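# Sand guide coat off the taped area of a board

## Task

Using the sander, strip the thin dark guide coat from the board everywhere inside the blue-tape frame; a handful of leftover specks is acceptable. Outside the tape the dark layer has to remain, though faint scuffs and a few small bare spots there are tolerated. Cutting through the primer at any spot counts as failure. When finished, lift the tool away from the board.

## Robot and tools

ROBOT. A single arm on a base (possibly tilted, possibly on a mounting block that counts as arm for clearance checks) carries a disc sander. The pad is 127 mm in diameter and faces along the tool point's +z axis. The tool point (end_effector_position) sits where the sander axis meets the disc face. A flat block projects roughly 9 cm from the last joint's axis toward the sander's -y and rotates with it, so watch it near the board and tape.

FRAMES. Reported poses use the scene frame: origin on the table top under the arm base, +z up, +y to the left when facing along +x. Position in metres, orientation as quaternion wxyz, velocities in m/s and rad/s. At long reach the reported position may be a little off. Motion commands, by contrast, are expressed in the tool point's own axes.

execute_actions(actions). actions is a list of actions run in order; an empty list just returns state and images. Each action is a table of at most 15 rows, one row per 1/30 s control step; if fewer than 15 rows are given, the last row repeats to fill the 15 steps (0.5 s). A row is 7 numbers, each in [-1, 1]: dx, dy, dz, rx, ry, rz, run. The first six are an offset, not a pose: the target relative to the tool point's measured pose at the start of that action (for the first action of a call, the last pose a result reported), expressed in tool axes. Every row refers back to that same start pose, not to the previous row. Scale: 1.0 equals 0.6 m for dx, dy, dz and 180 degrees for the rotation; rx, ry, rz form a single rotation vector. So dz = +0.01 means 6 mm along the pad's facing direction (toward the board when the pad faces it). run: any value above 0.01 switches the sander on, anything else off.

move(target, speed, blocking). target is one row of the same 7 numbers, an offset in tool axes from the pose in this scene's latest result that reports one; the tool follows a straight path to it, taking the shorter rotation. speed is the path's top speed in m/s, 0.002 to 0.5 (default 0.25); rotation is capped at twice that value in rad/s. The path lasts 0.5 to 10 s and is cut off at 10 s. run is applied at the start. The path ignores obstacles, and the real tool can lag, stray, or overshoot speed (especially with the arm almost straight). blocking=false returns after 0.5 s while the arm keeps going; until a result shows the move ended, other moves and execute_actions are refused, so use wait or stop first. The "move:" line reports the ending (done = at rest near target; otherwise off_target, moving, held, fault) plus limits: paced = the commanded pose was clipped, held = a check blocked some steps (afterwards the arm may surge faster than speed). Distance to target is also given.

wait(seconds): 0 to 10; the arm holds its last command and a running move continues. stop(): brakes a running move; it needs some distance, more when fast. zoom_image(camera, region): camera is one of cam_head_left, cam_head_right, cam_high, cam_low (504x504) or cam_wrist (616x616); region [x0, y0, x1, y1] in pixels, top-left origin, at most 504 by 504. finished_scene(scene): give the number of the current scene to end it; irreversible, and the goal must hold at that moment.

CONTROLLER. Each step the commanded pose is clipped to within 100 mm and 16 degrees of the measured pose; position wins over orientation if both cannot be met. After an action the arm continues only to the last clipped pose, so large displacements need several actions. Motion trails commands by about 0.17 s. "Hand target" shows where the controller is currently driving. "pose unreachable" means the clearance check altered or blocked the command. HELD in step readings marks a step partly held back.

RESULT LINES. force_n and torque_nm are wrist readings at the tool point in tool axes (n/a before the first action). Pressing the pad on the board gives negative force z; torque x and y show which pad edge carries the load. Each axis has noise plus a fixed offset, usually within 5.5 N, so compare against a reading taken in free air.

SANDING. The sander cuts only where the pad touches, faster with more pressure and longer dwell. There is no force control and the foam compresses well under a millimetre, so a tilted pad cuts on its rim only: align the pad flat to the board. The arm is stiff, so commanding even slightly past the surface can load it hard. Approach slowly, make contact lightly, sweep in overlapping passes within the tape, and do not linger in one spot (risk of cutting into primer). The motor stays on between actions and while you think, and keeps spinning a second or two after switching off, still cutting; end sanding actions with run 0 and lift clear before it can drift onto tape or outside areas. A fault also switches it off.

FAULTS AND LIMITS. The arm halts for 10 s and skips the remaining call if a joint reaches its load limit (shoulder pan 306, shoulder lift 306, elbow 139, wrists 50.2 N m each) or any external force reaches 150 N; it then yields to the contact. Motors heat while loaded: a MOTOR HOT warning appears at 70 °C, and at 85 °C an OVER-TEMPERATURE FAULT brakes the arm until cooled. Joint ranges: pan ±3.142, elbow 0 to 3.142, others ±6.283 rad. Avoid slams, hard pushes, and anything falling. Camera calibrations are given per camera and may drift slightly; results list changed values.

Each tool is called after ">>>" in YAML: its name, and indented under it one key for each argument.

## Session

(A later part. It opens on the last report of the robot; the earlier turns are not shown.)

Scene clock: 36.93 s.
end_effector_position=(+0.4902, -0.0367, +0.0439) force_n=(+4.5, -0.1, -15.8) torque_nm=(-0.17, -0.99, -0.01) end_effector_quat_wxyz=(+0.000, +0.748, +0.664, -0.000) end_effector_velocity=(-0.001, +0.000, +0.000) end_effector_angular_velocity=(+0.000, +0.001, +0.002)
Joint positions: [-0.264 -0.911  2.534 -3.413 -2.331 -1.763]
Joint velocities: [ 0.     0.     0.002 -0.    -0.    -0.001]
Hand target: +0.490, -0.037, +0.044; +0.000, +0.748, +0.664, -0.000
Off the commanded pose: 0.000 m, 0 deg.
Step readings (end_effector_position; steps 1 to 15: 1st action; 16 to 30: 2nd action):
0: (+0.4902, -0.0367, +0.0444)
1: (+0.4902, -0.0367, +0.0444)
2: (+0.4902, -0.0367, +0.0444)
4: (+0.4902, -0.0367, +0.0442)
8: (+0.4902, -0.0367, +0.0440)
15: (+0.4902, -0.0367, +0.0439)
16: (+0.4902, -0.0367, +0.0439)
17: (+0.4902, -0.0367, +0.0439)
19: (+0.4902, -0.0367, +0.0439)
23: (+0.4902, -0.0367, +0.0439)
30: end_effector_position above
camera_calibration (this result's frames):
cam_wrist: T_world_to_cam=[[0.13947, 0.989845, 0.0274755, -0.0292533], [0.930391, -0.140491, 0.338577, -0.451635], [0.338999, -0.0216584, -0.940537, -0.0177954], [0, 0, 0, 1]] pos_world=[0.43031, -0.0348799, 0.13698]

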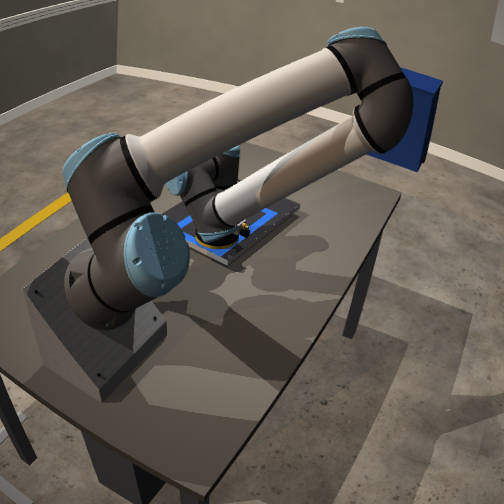

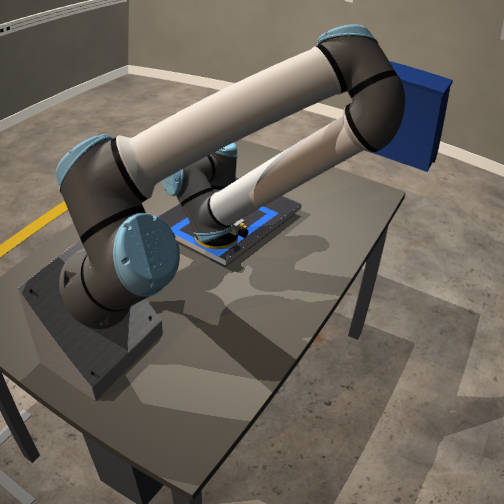

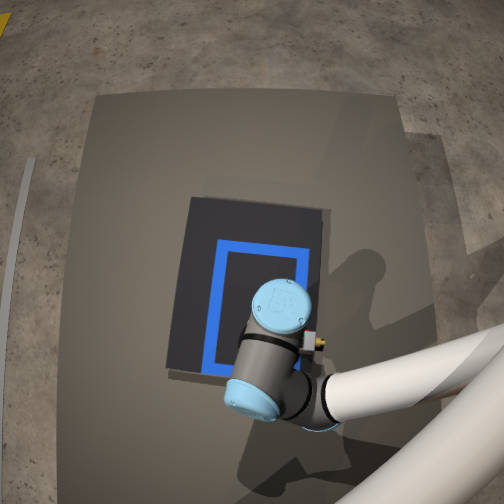

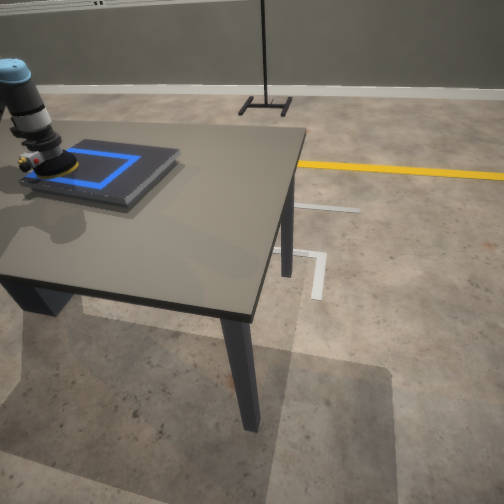

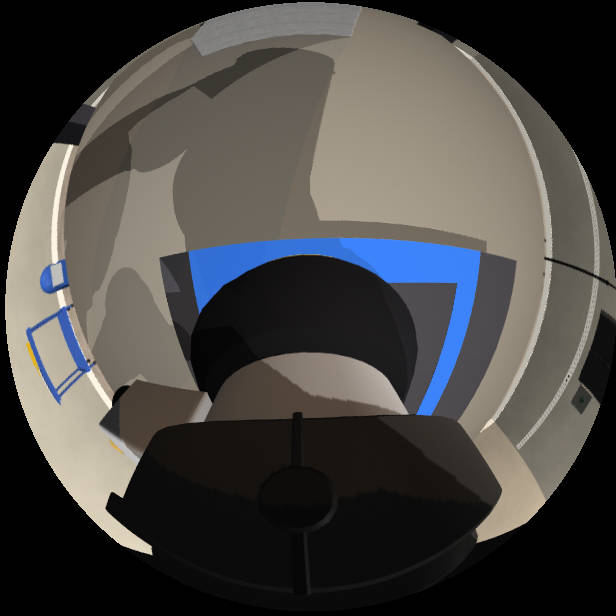

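>>> move:
  target: [0,0.26,-0.0006,0,0,0,1]
  speed: 0.03

>>> execute_actions:
  actions:
    - [[0,0,-0.002,0,0,0,0]]

>>> zoom_image:
  camera: "cam_low"
  region: [0,100,200,220]

Scene clock: 43.90 s.
end_effector_position=(+0.6448, -0.0551, +0.0442) force_n=(+0.0, -1.5, -33.4) torque_nm=(+0.24, -0.24, -0.15) end_effector_quat_wxyz=(+0.000, +0.748, +0.664, -0.000) end_effector_velocity=(+0.002, -0.000, -0.000) end_effector_angular_velocity=(+0.000, +0.000, -0.000)
Joint positions: [-0.229 -0.918  2.254 -3.094 -2.338 -1.715]
Joint velocities: [ 0.001  0.001 -0.005  0.005  0.     0.002]
Hand target: +0.645, -0.055, +0.044; +0.000, +0.748, +0.664, -0.000
Off the commanded pose: 0.000 m, 0 deg.
move: done
camera_calibration (this result's frames):
cam_wrist: T_world_to_cam=[[0.139489, 0.989839, 0.0276056, -0.0326181], [0.930353, -0.140551, 0.338657, -0.598192], [0.339096, -0.0215561, -0.940505, -0.0703942], [0, 0, 0, 1]] pos_world=[0.58495, -0.0533074, 0.137276]

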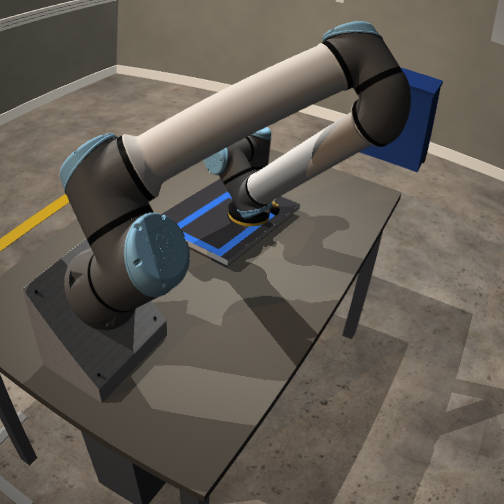

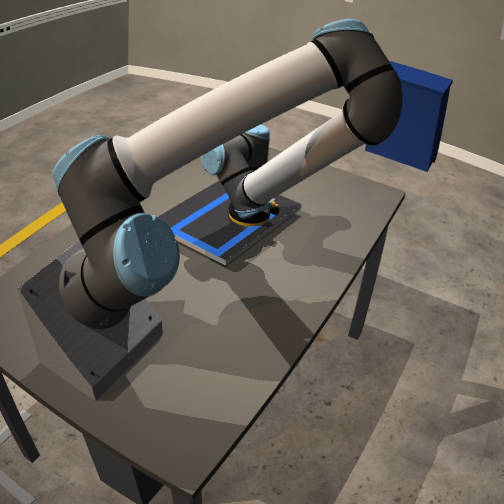

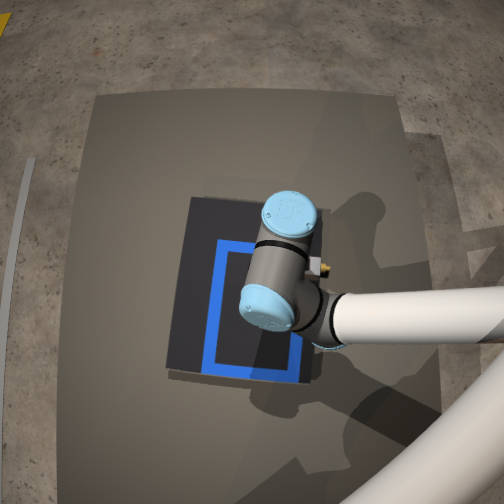

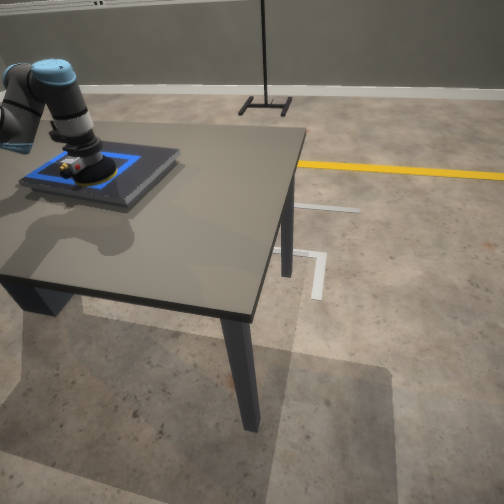

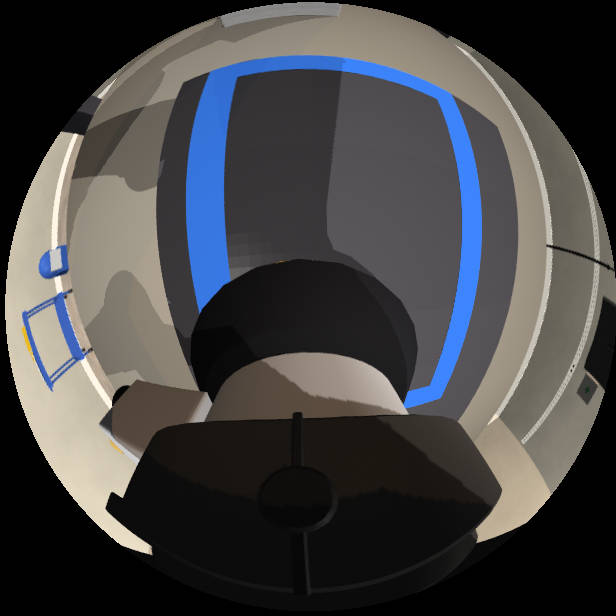

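Scene clock: 44.40 s.
end_effector_position=(+0.6448, -0.0551, +0.0453) force_n=(+1.3, +1.8, +2.6) torque_nm=(+0.06, -0.31, -0.01) end_effector_quat_wxyz=(+0.000, +0.748, +0.664, -0.000) end_effector_velocity=(+0.000, +0.000, +0.001) end_effector_angular_velocity=(-0.000, -0.001, +0.000)
Joint positions: [-0.227 -0.92   2.254 -3.091 -2.338 -1.714]
Joint velocities: [ 0.001 -0.001 -0.     0.001 -0.     0.   ]
Hand target: +0.645, -0.055, +0.045; +0.000, +0.748, +0.664, -0.000
Off the commanded pose: 0.000 m, 0 deg.
Step readings (end_effector_position):
0: (+0.6448, -0.0551, +0.0442)
1: (+0.6449, -0.0551, +0.0442)
2: (+0.6449, -0.0551, +0.0443)
4: (+0.6449, -0.0551, +0.0447)
8: (+0.6449, -0.0551, +0.0451)
15: end_effector_position above
camera_calibration (this result's frames):
cam_wrist: T_world_to_cam=[[0.139489, 0.989839, 0.0276133, -0.0326521], [0.930363, -0.140554, 0.338629, -0.598586], [0.339069, -0.0215445, -0.940515, -0.0692936], [0, 0, 0, 1]] pos_world=[0.584952, -0.0533064, 0.138428]

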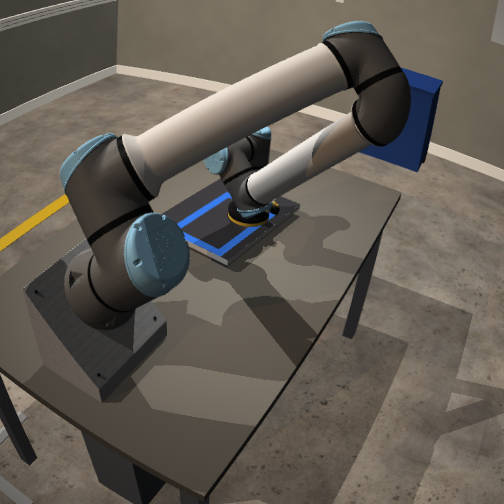

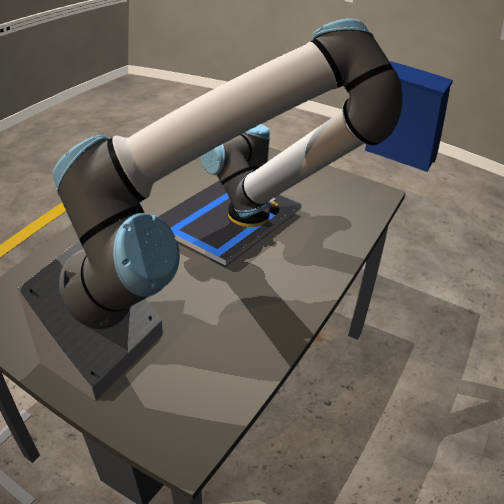

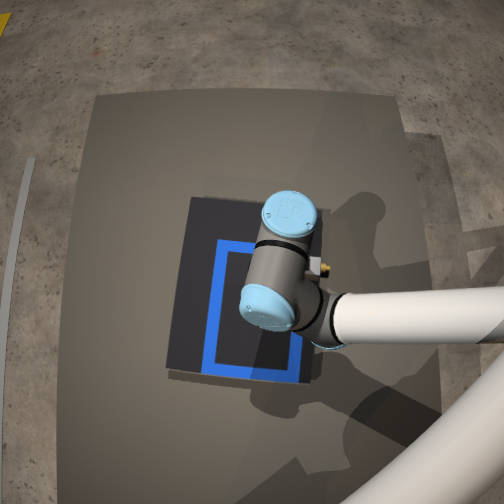

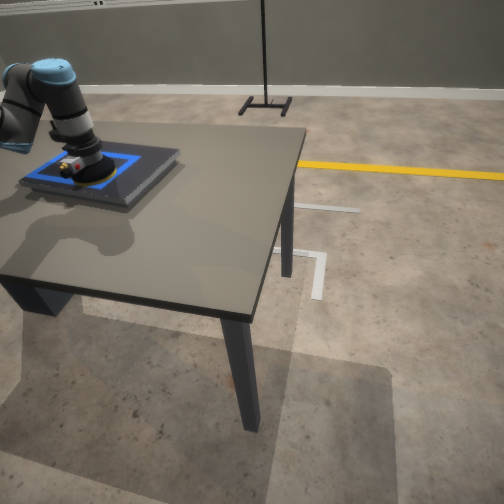

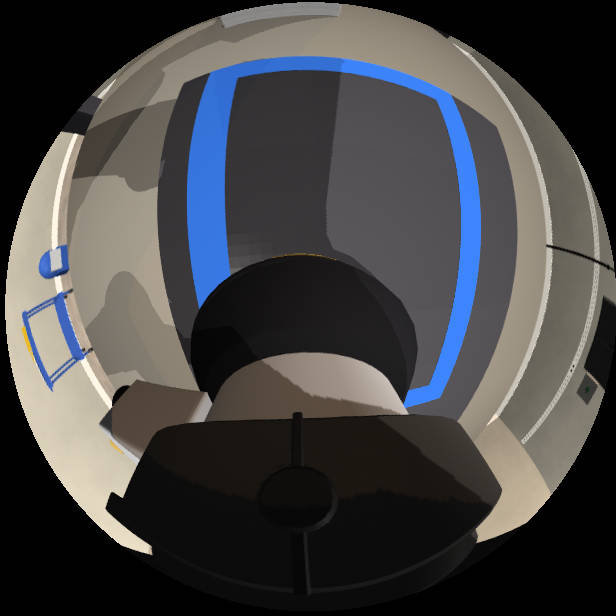

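Region (0, 100, 200, 220) of cam_low's 504x504 image, scaled by 2.520, with more detail than that image has; it fills the top 302 rows of this view, and the rest is white.

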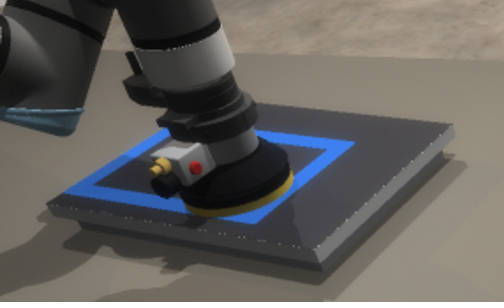

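>>> execute_actions:
  actions:
    - [[0.005,0.01,0.0018,0,0,0,0]]
    - [[0,0,0,0,0,0,1]]

>>> move:
  target: [0.105,0,0,0,0,0,1]
  speed: 0.015

>>> move:
  target: [0,-0.28,0.0008,0,0,0,1]
  speed: 0.02

>>> execute_actions:
  actions:
    - [[0,0,-0.002,0,0,0,0]]

Scene clock: 49.23 s.
end_effector_position=(+0.6510, -0.0529, +0.0443) force_n=(+6.5, +5.6, -23.6) torque_nm=(-0.16, -1.28, -0.14) end_effector_quat_wxyz=(+0.000, +0.748, +0.664, -0.000) end_effector_velocity=(+0.001, -0.001, +0.000) end_effector_angular_velocity=(-0.000, -0.002, -0.001)
Joint positions: [-0.224 -0.913  2.242 -3.083 -2.339 -1.709]
Joint velocities: [-0.    -0.    -0.001 -0.001  0.    -0.   ]
Hand target: +0.651, -0.053, +0.044; +0.000, +0.748, +0.664, -0.000
Off the commanded pose: 0.000 m, 0 deg.
Step readings (end_effector_position; steps 1 to 15: 1st action; 16 to 30: 2nd action):
0: (+0.6448, -0.0551, +0.0454)
1: (+0.6449, -0.0550, +0.0454)
2: (+0.6458, -0.0547, +0.0452)
4: (+0.6479, -0.0539, +0.0449)
8: (+0.6500, -0.0532, +0.0445)
15: (+0.6510, -0.0529, +0.0443)
16: (+0.6510, -0.0528, +0.0443)
17: (+0.6511, -0.0529, +0.0443)
19: (+0.6511, -0.0529, +0.0443)
23: (+0.6511, -0.0529, +0.0443)
30: end_effector_position above
camera_calibration (this result's frames):
cam_wrist: T_world_to_cam=[[0.139402, 0.989853, 0.0275198, -0.0356442], [0.930367, -0.14044, 0.338666, -0.603658], [0.339094, -0.0216072, -0.940504, -0.072313], [0, 0, 0, 1]] pos_world=[0.591113, -0.0510576, 0.137408]

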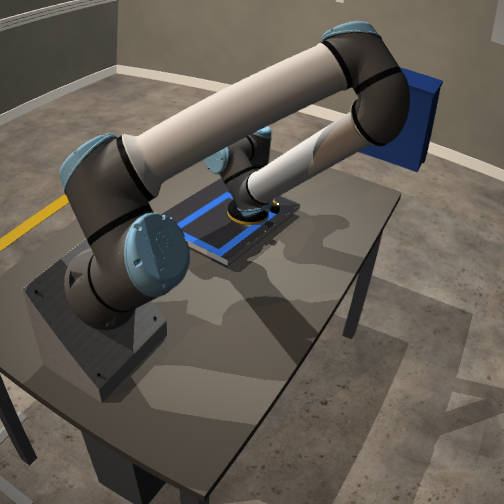

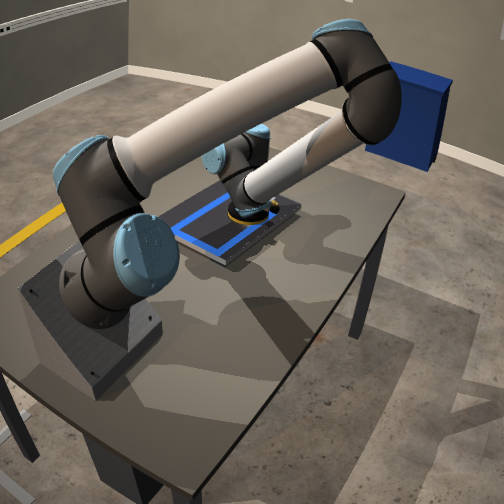

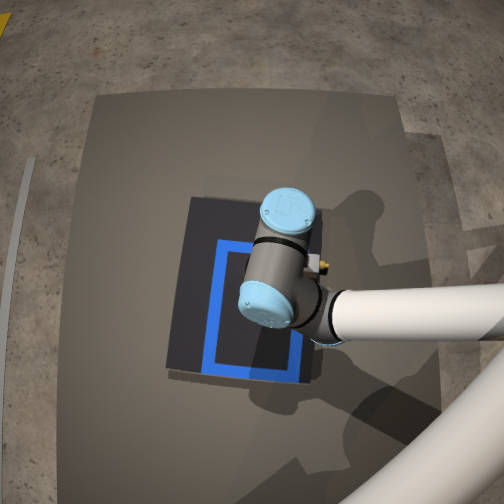

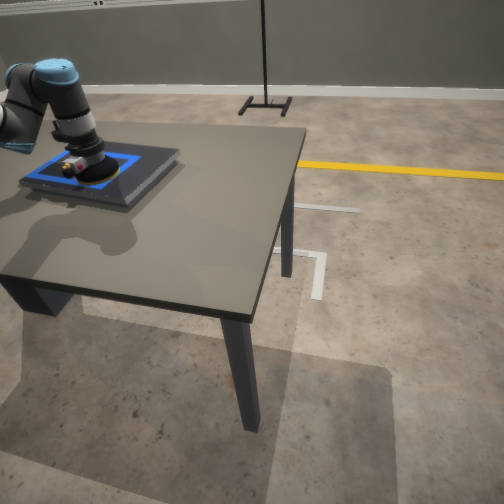

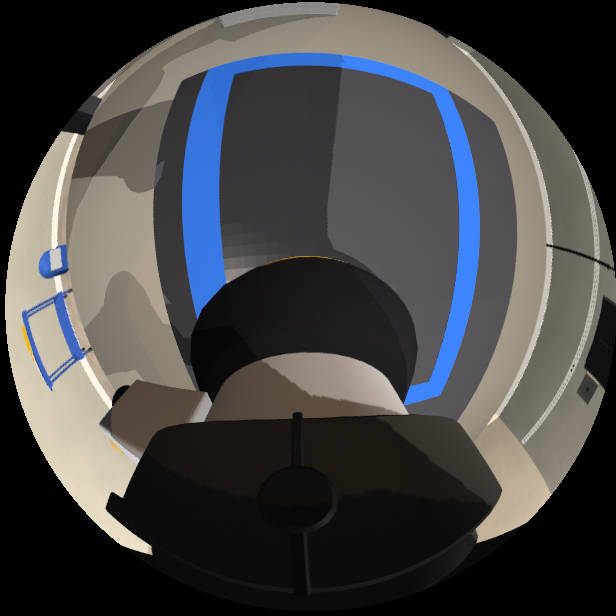

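Scene clock: 53.70 s.
end_effector_position=(+0.6584, +0.0095, +0.0444) force_n=(+0.7, -0.1, -27.1) torque_nm=(+0.28, -0.39, -0.10) end_effector_quat_wxyz=(+0.000, +0.748, +0.664, -0.000) end_effector_velocity=(+0.000, +0.003, +0.000) end_effector_angular_velocity=(-0.001, +0.000, +0.002)
Joint positions: [-0.154 -0.835  2.208 -3.059 -2.349 -1.612]
Joint velocities: [ 0.003  0.003 -0.002  0.002 -0.001  0.003]
Hand target: +0.658, +0.010, +0.044; +0.000, +0.748, +0.664, -0.000
Off the commanded pose: 0.000 m, 0 deg.
move: done
camera_calibration (this result's frames):
cam_wrist: T_world_to_cam=[[0.139427, 0.989841, 0.027835, -0.0984467], [0.930309, -0.140568, 0.338771, -0.601797], [0.339243, -0.0213388, -0.940457, -0.0735145], [0, 0, 0, 1]] pos_world=[0.598522, 0.0112845, 0.137475]

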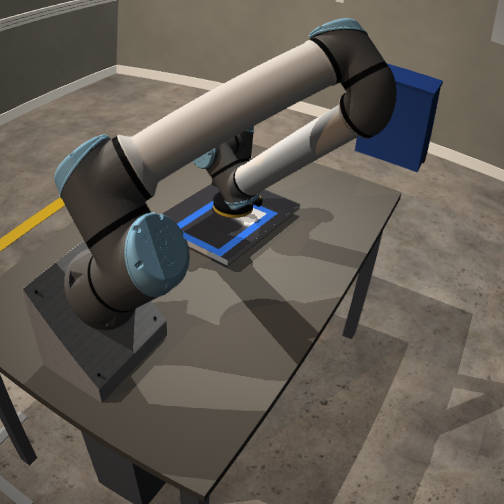

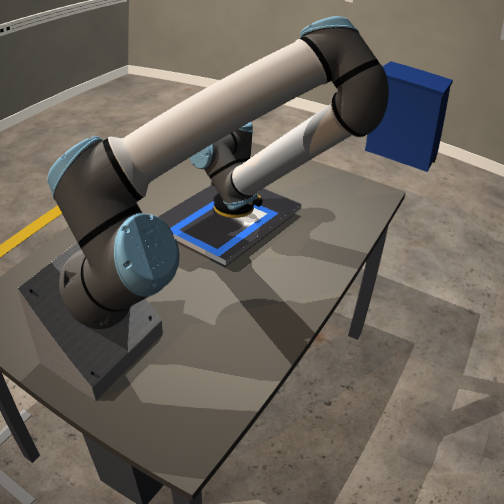

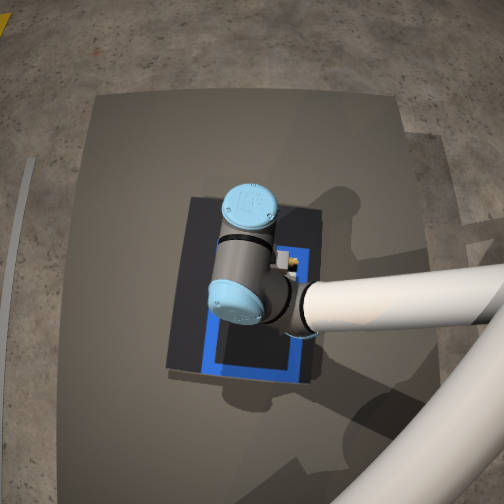

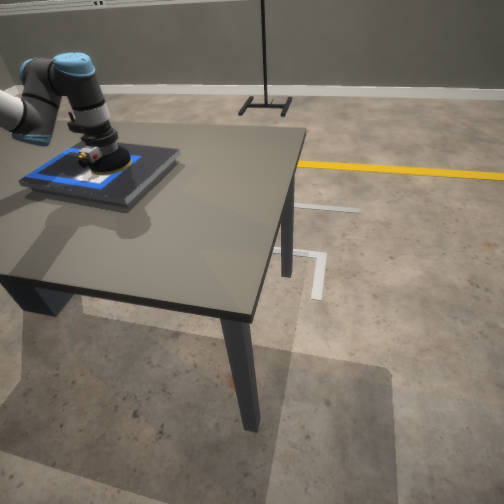

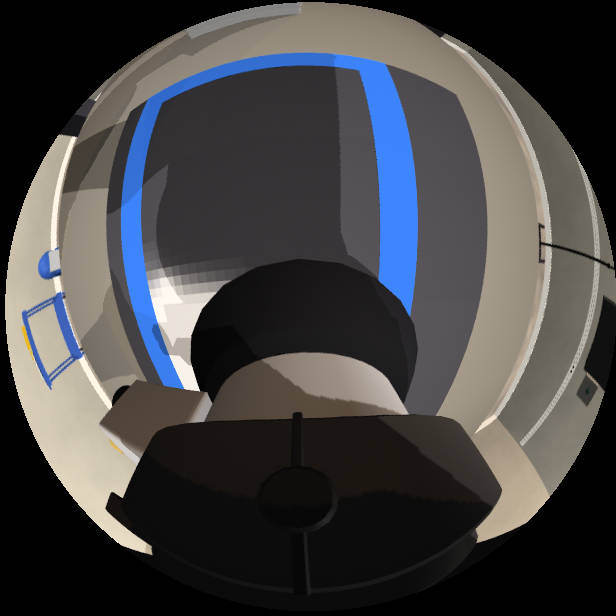

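Scene clock: 62.40 s.
end_effector_position=(+0.4919, +0.0294, +0.0440) force_n=(+2.2, -1.3, -13.1) torque_nm=(-0.01, -0.54, -0.04) end_effector_quat_wxyz=(+0.000, +0.748, +0.664, -0.000) end_effector_velocity=(-0.003, +0.001, +0.000) end_effector_angular_velocity=(+0.001, -0.000, +0.002)
Joint positions: [-0.165 -0.815  2.5   -3.382 -2.348 -1.627]
Joint velocities: [-0.     0.002  0.005 -0.007  0.001 -0.002]
Hand target: +0.492, +0.029, +0.044; +0.000, +0.748, +0.664, -0.000
Off the commanded pose: 0.000 m, 0 deg.
move: done
camera_calibration (this result's frames):
cam_wrist: T_world_to_cam=[[0.139427, 0.989843, 0.0277846, -0.0948669], [0.930329, -0.140552, 0.338723, -0.443981], [0.339187, -0.0213782, -0.940476, -0.016944], [0, 0, 0, 1]] pos_world=[0.432022, 0.0311388, 0.137087]

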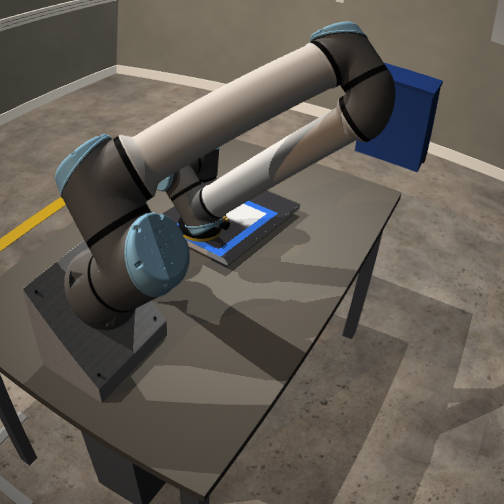

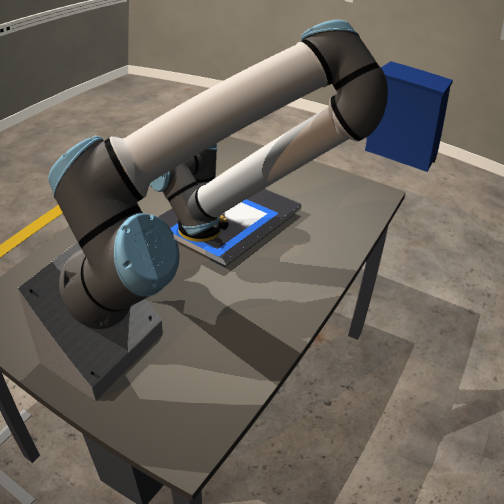

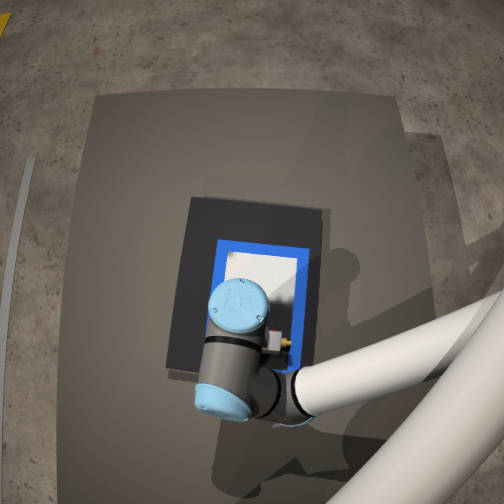

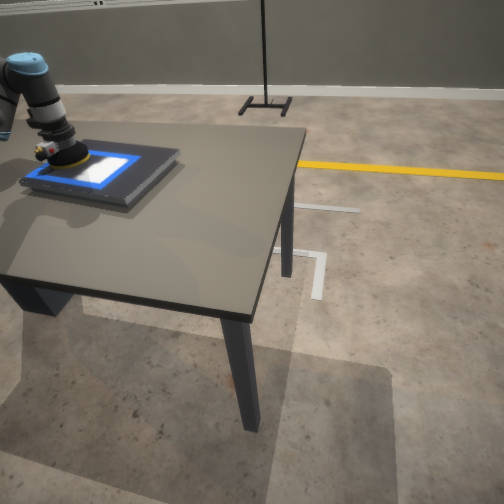

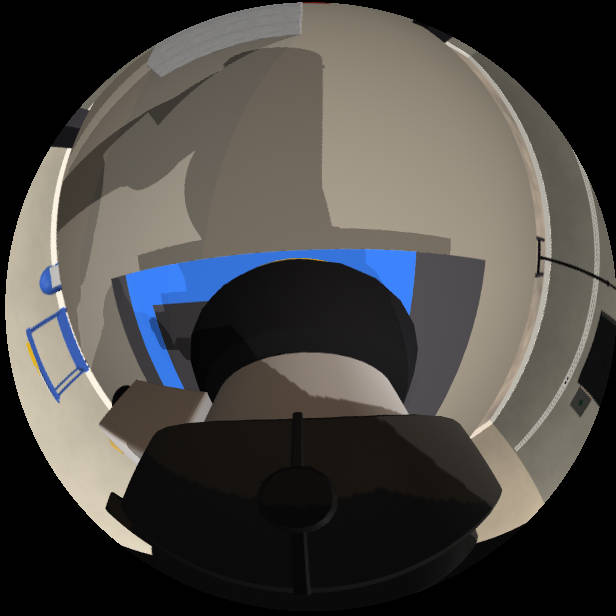

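Scene clock: 62.90 s.
end_effector_position=(+0.4919, +0.0294, +0.0451) force_n=(+1.1, -0.5, +2.8) torque_nm=(-0.17, -0.39, -0.04) end_effector_quat_wxyz=(+0.000, +0.748, +0.664, -0.000) end_effector_velocity=(-0.000, +0.000, +0.000) end_effector_angular_velocity=(-0.000, +0.000, -0.001)
Joint positions: [-0.163 -0.818  2.501 -3.378 -2.348 -1.625]
Joint velocities: [ 0.001 -0.001  0.     0.001 -0.     0.002]
Hand target: +0.492, +0.029, +0.045; +0.000, +0.748, +0.664, -0.000
Off the commanded pose: 0.000 m, 0 deg.
Step readings (end_effector_position):
0: (+0.4919, +0.0294, +0.0440)
1: (+0.4918, +0.0294, +0.0440)
2: (+0.4919, +0.0293, +0.0441)
4: (+0.4918, +0.0294, +0.0445)
8: (+0.4919, +0.0294, +0.0449)
15: end_effector_position above
camera_calibration (this result's frames):
cam_wrist: T_world_to_cam=[[0.139421, 0.989837, 0.028, -0.0949541], [0.930325, -0.14062, 0.338707, -0.444365], [0.339202, -0.0211737, -0.940475, -0.0158677], [0, 0, 0, 1]] pos_world=[0.432024, 0.0311668, 0.138245]

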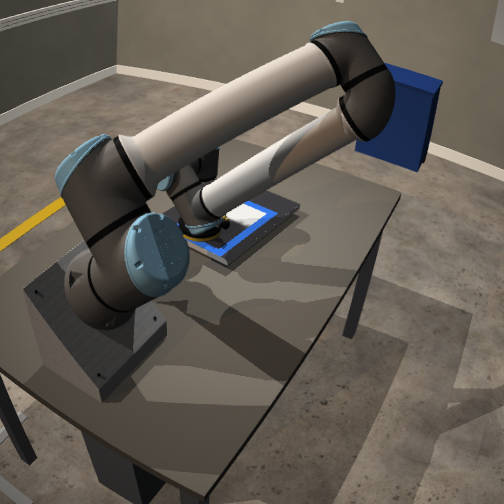

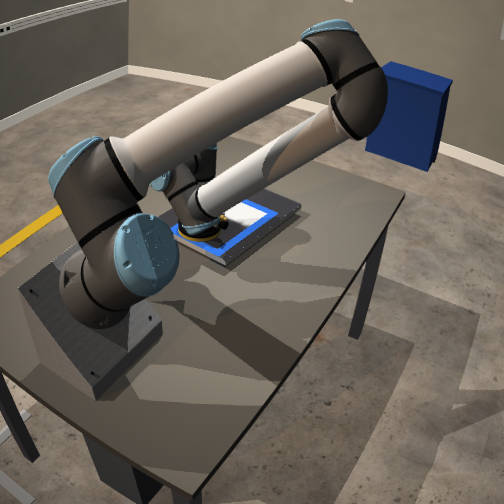

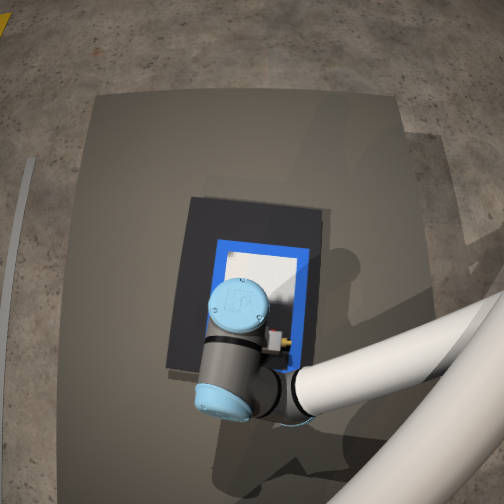

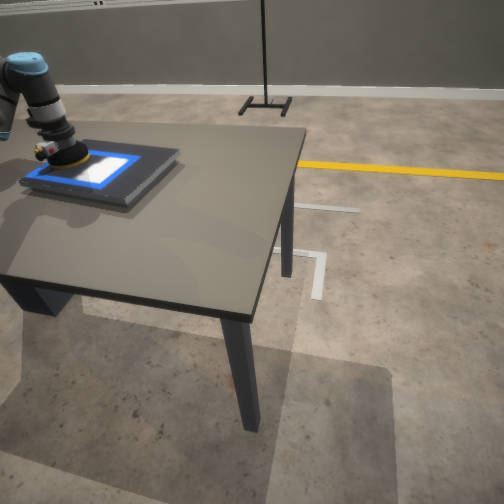

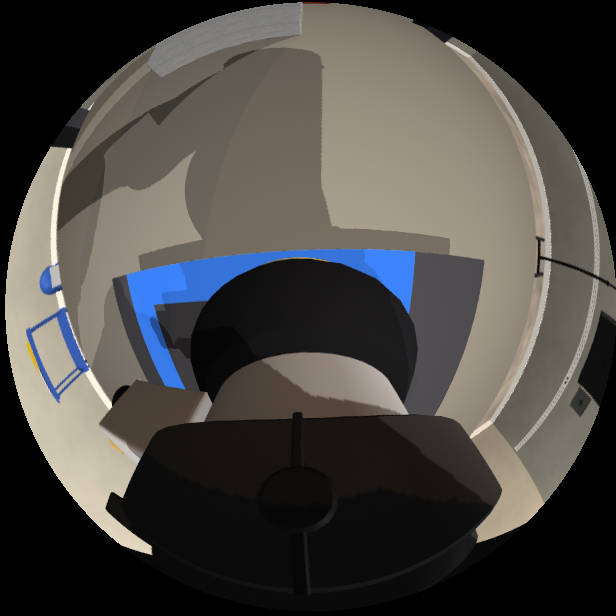

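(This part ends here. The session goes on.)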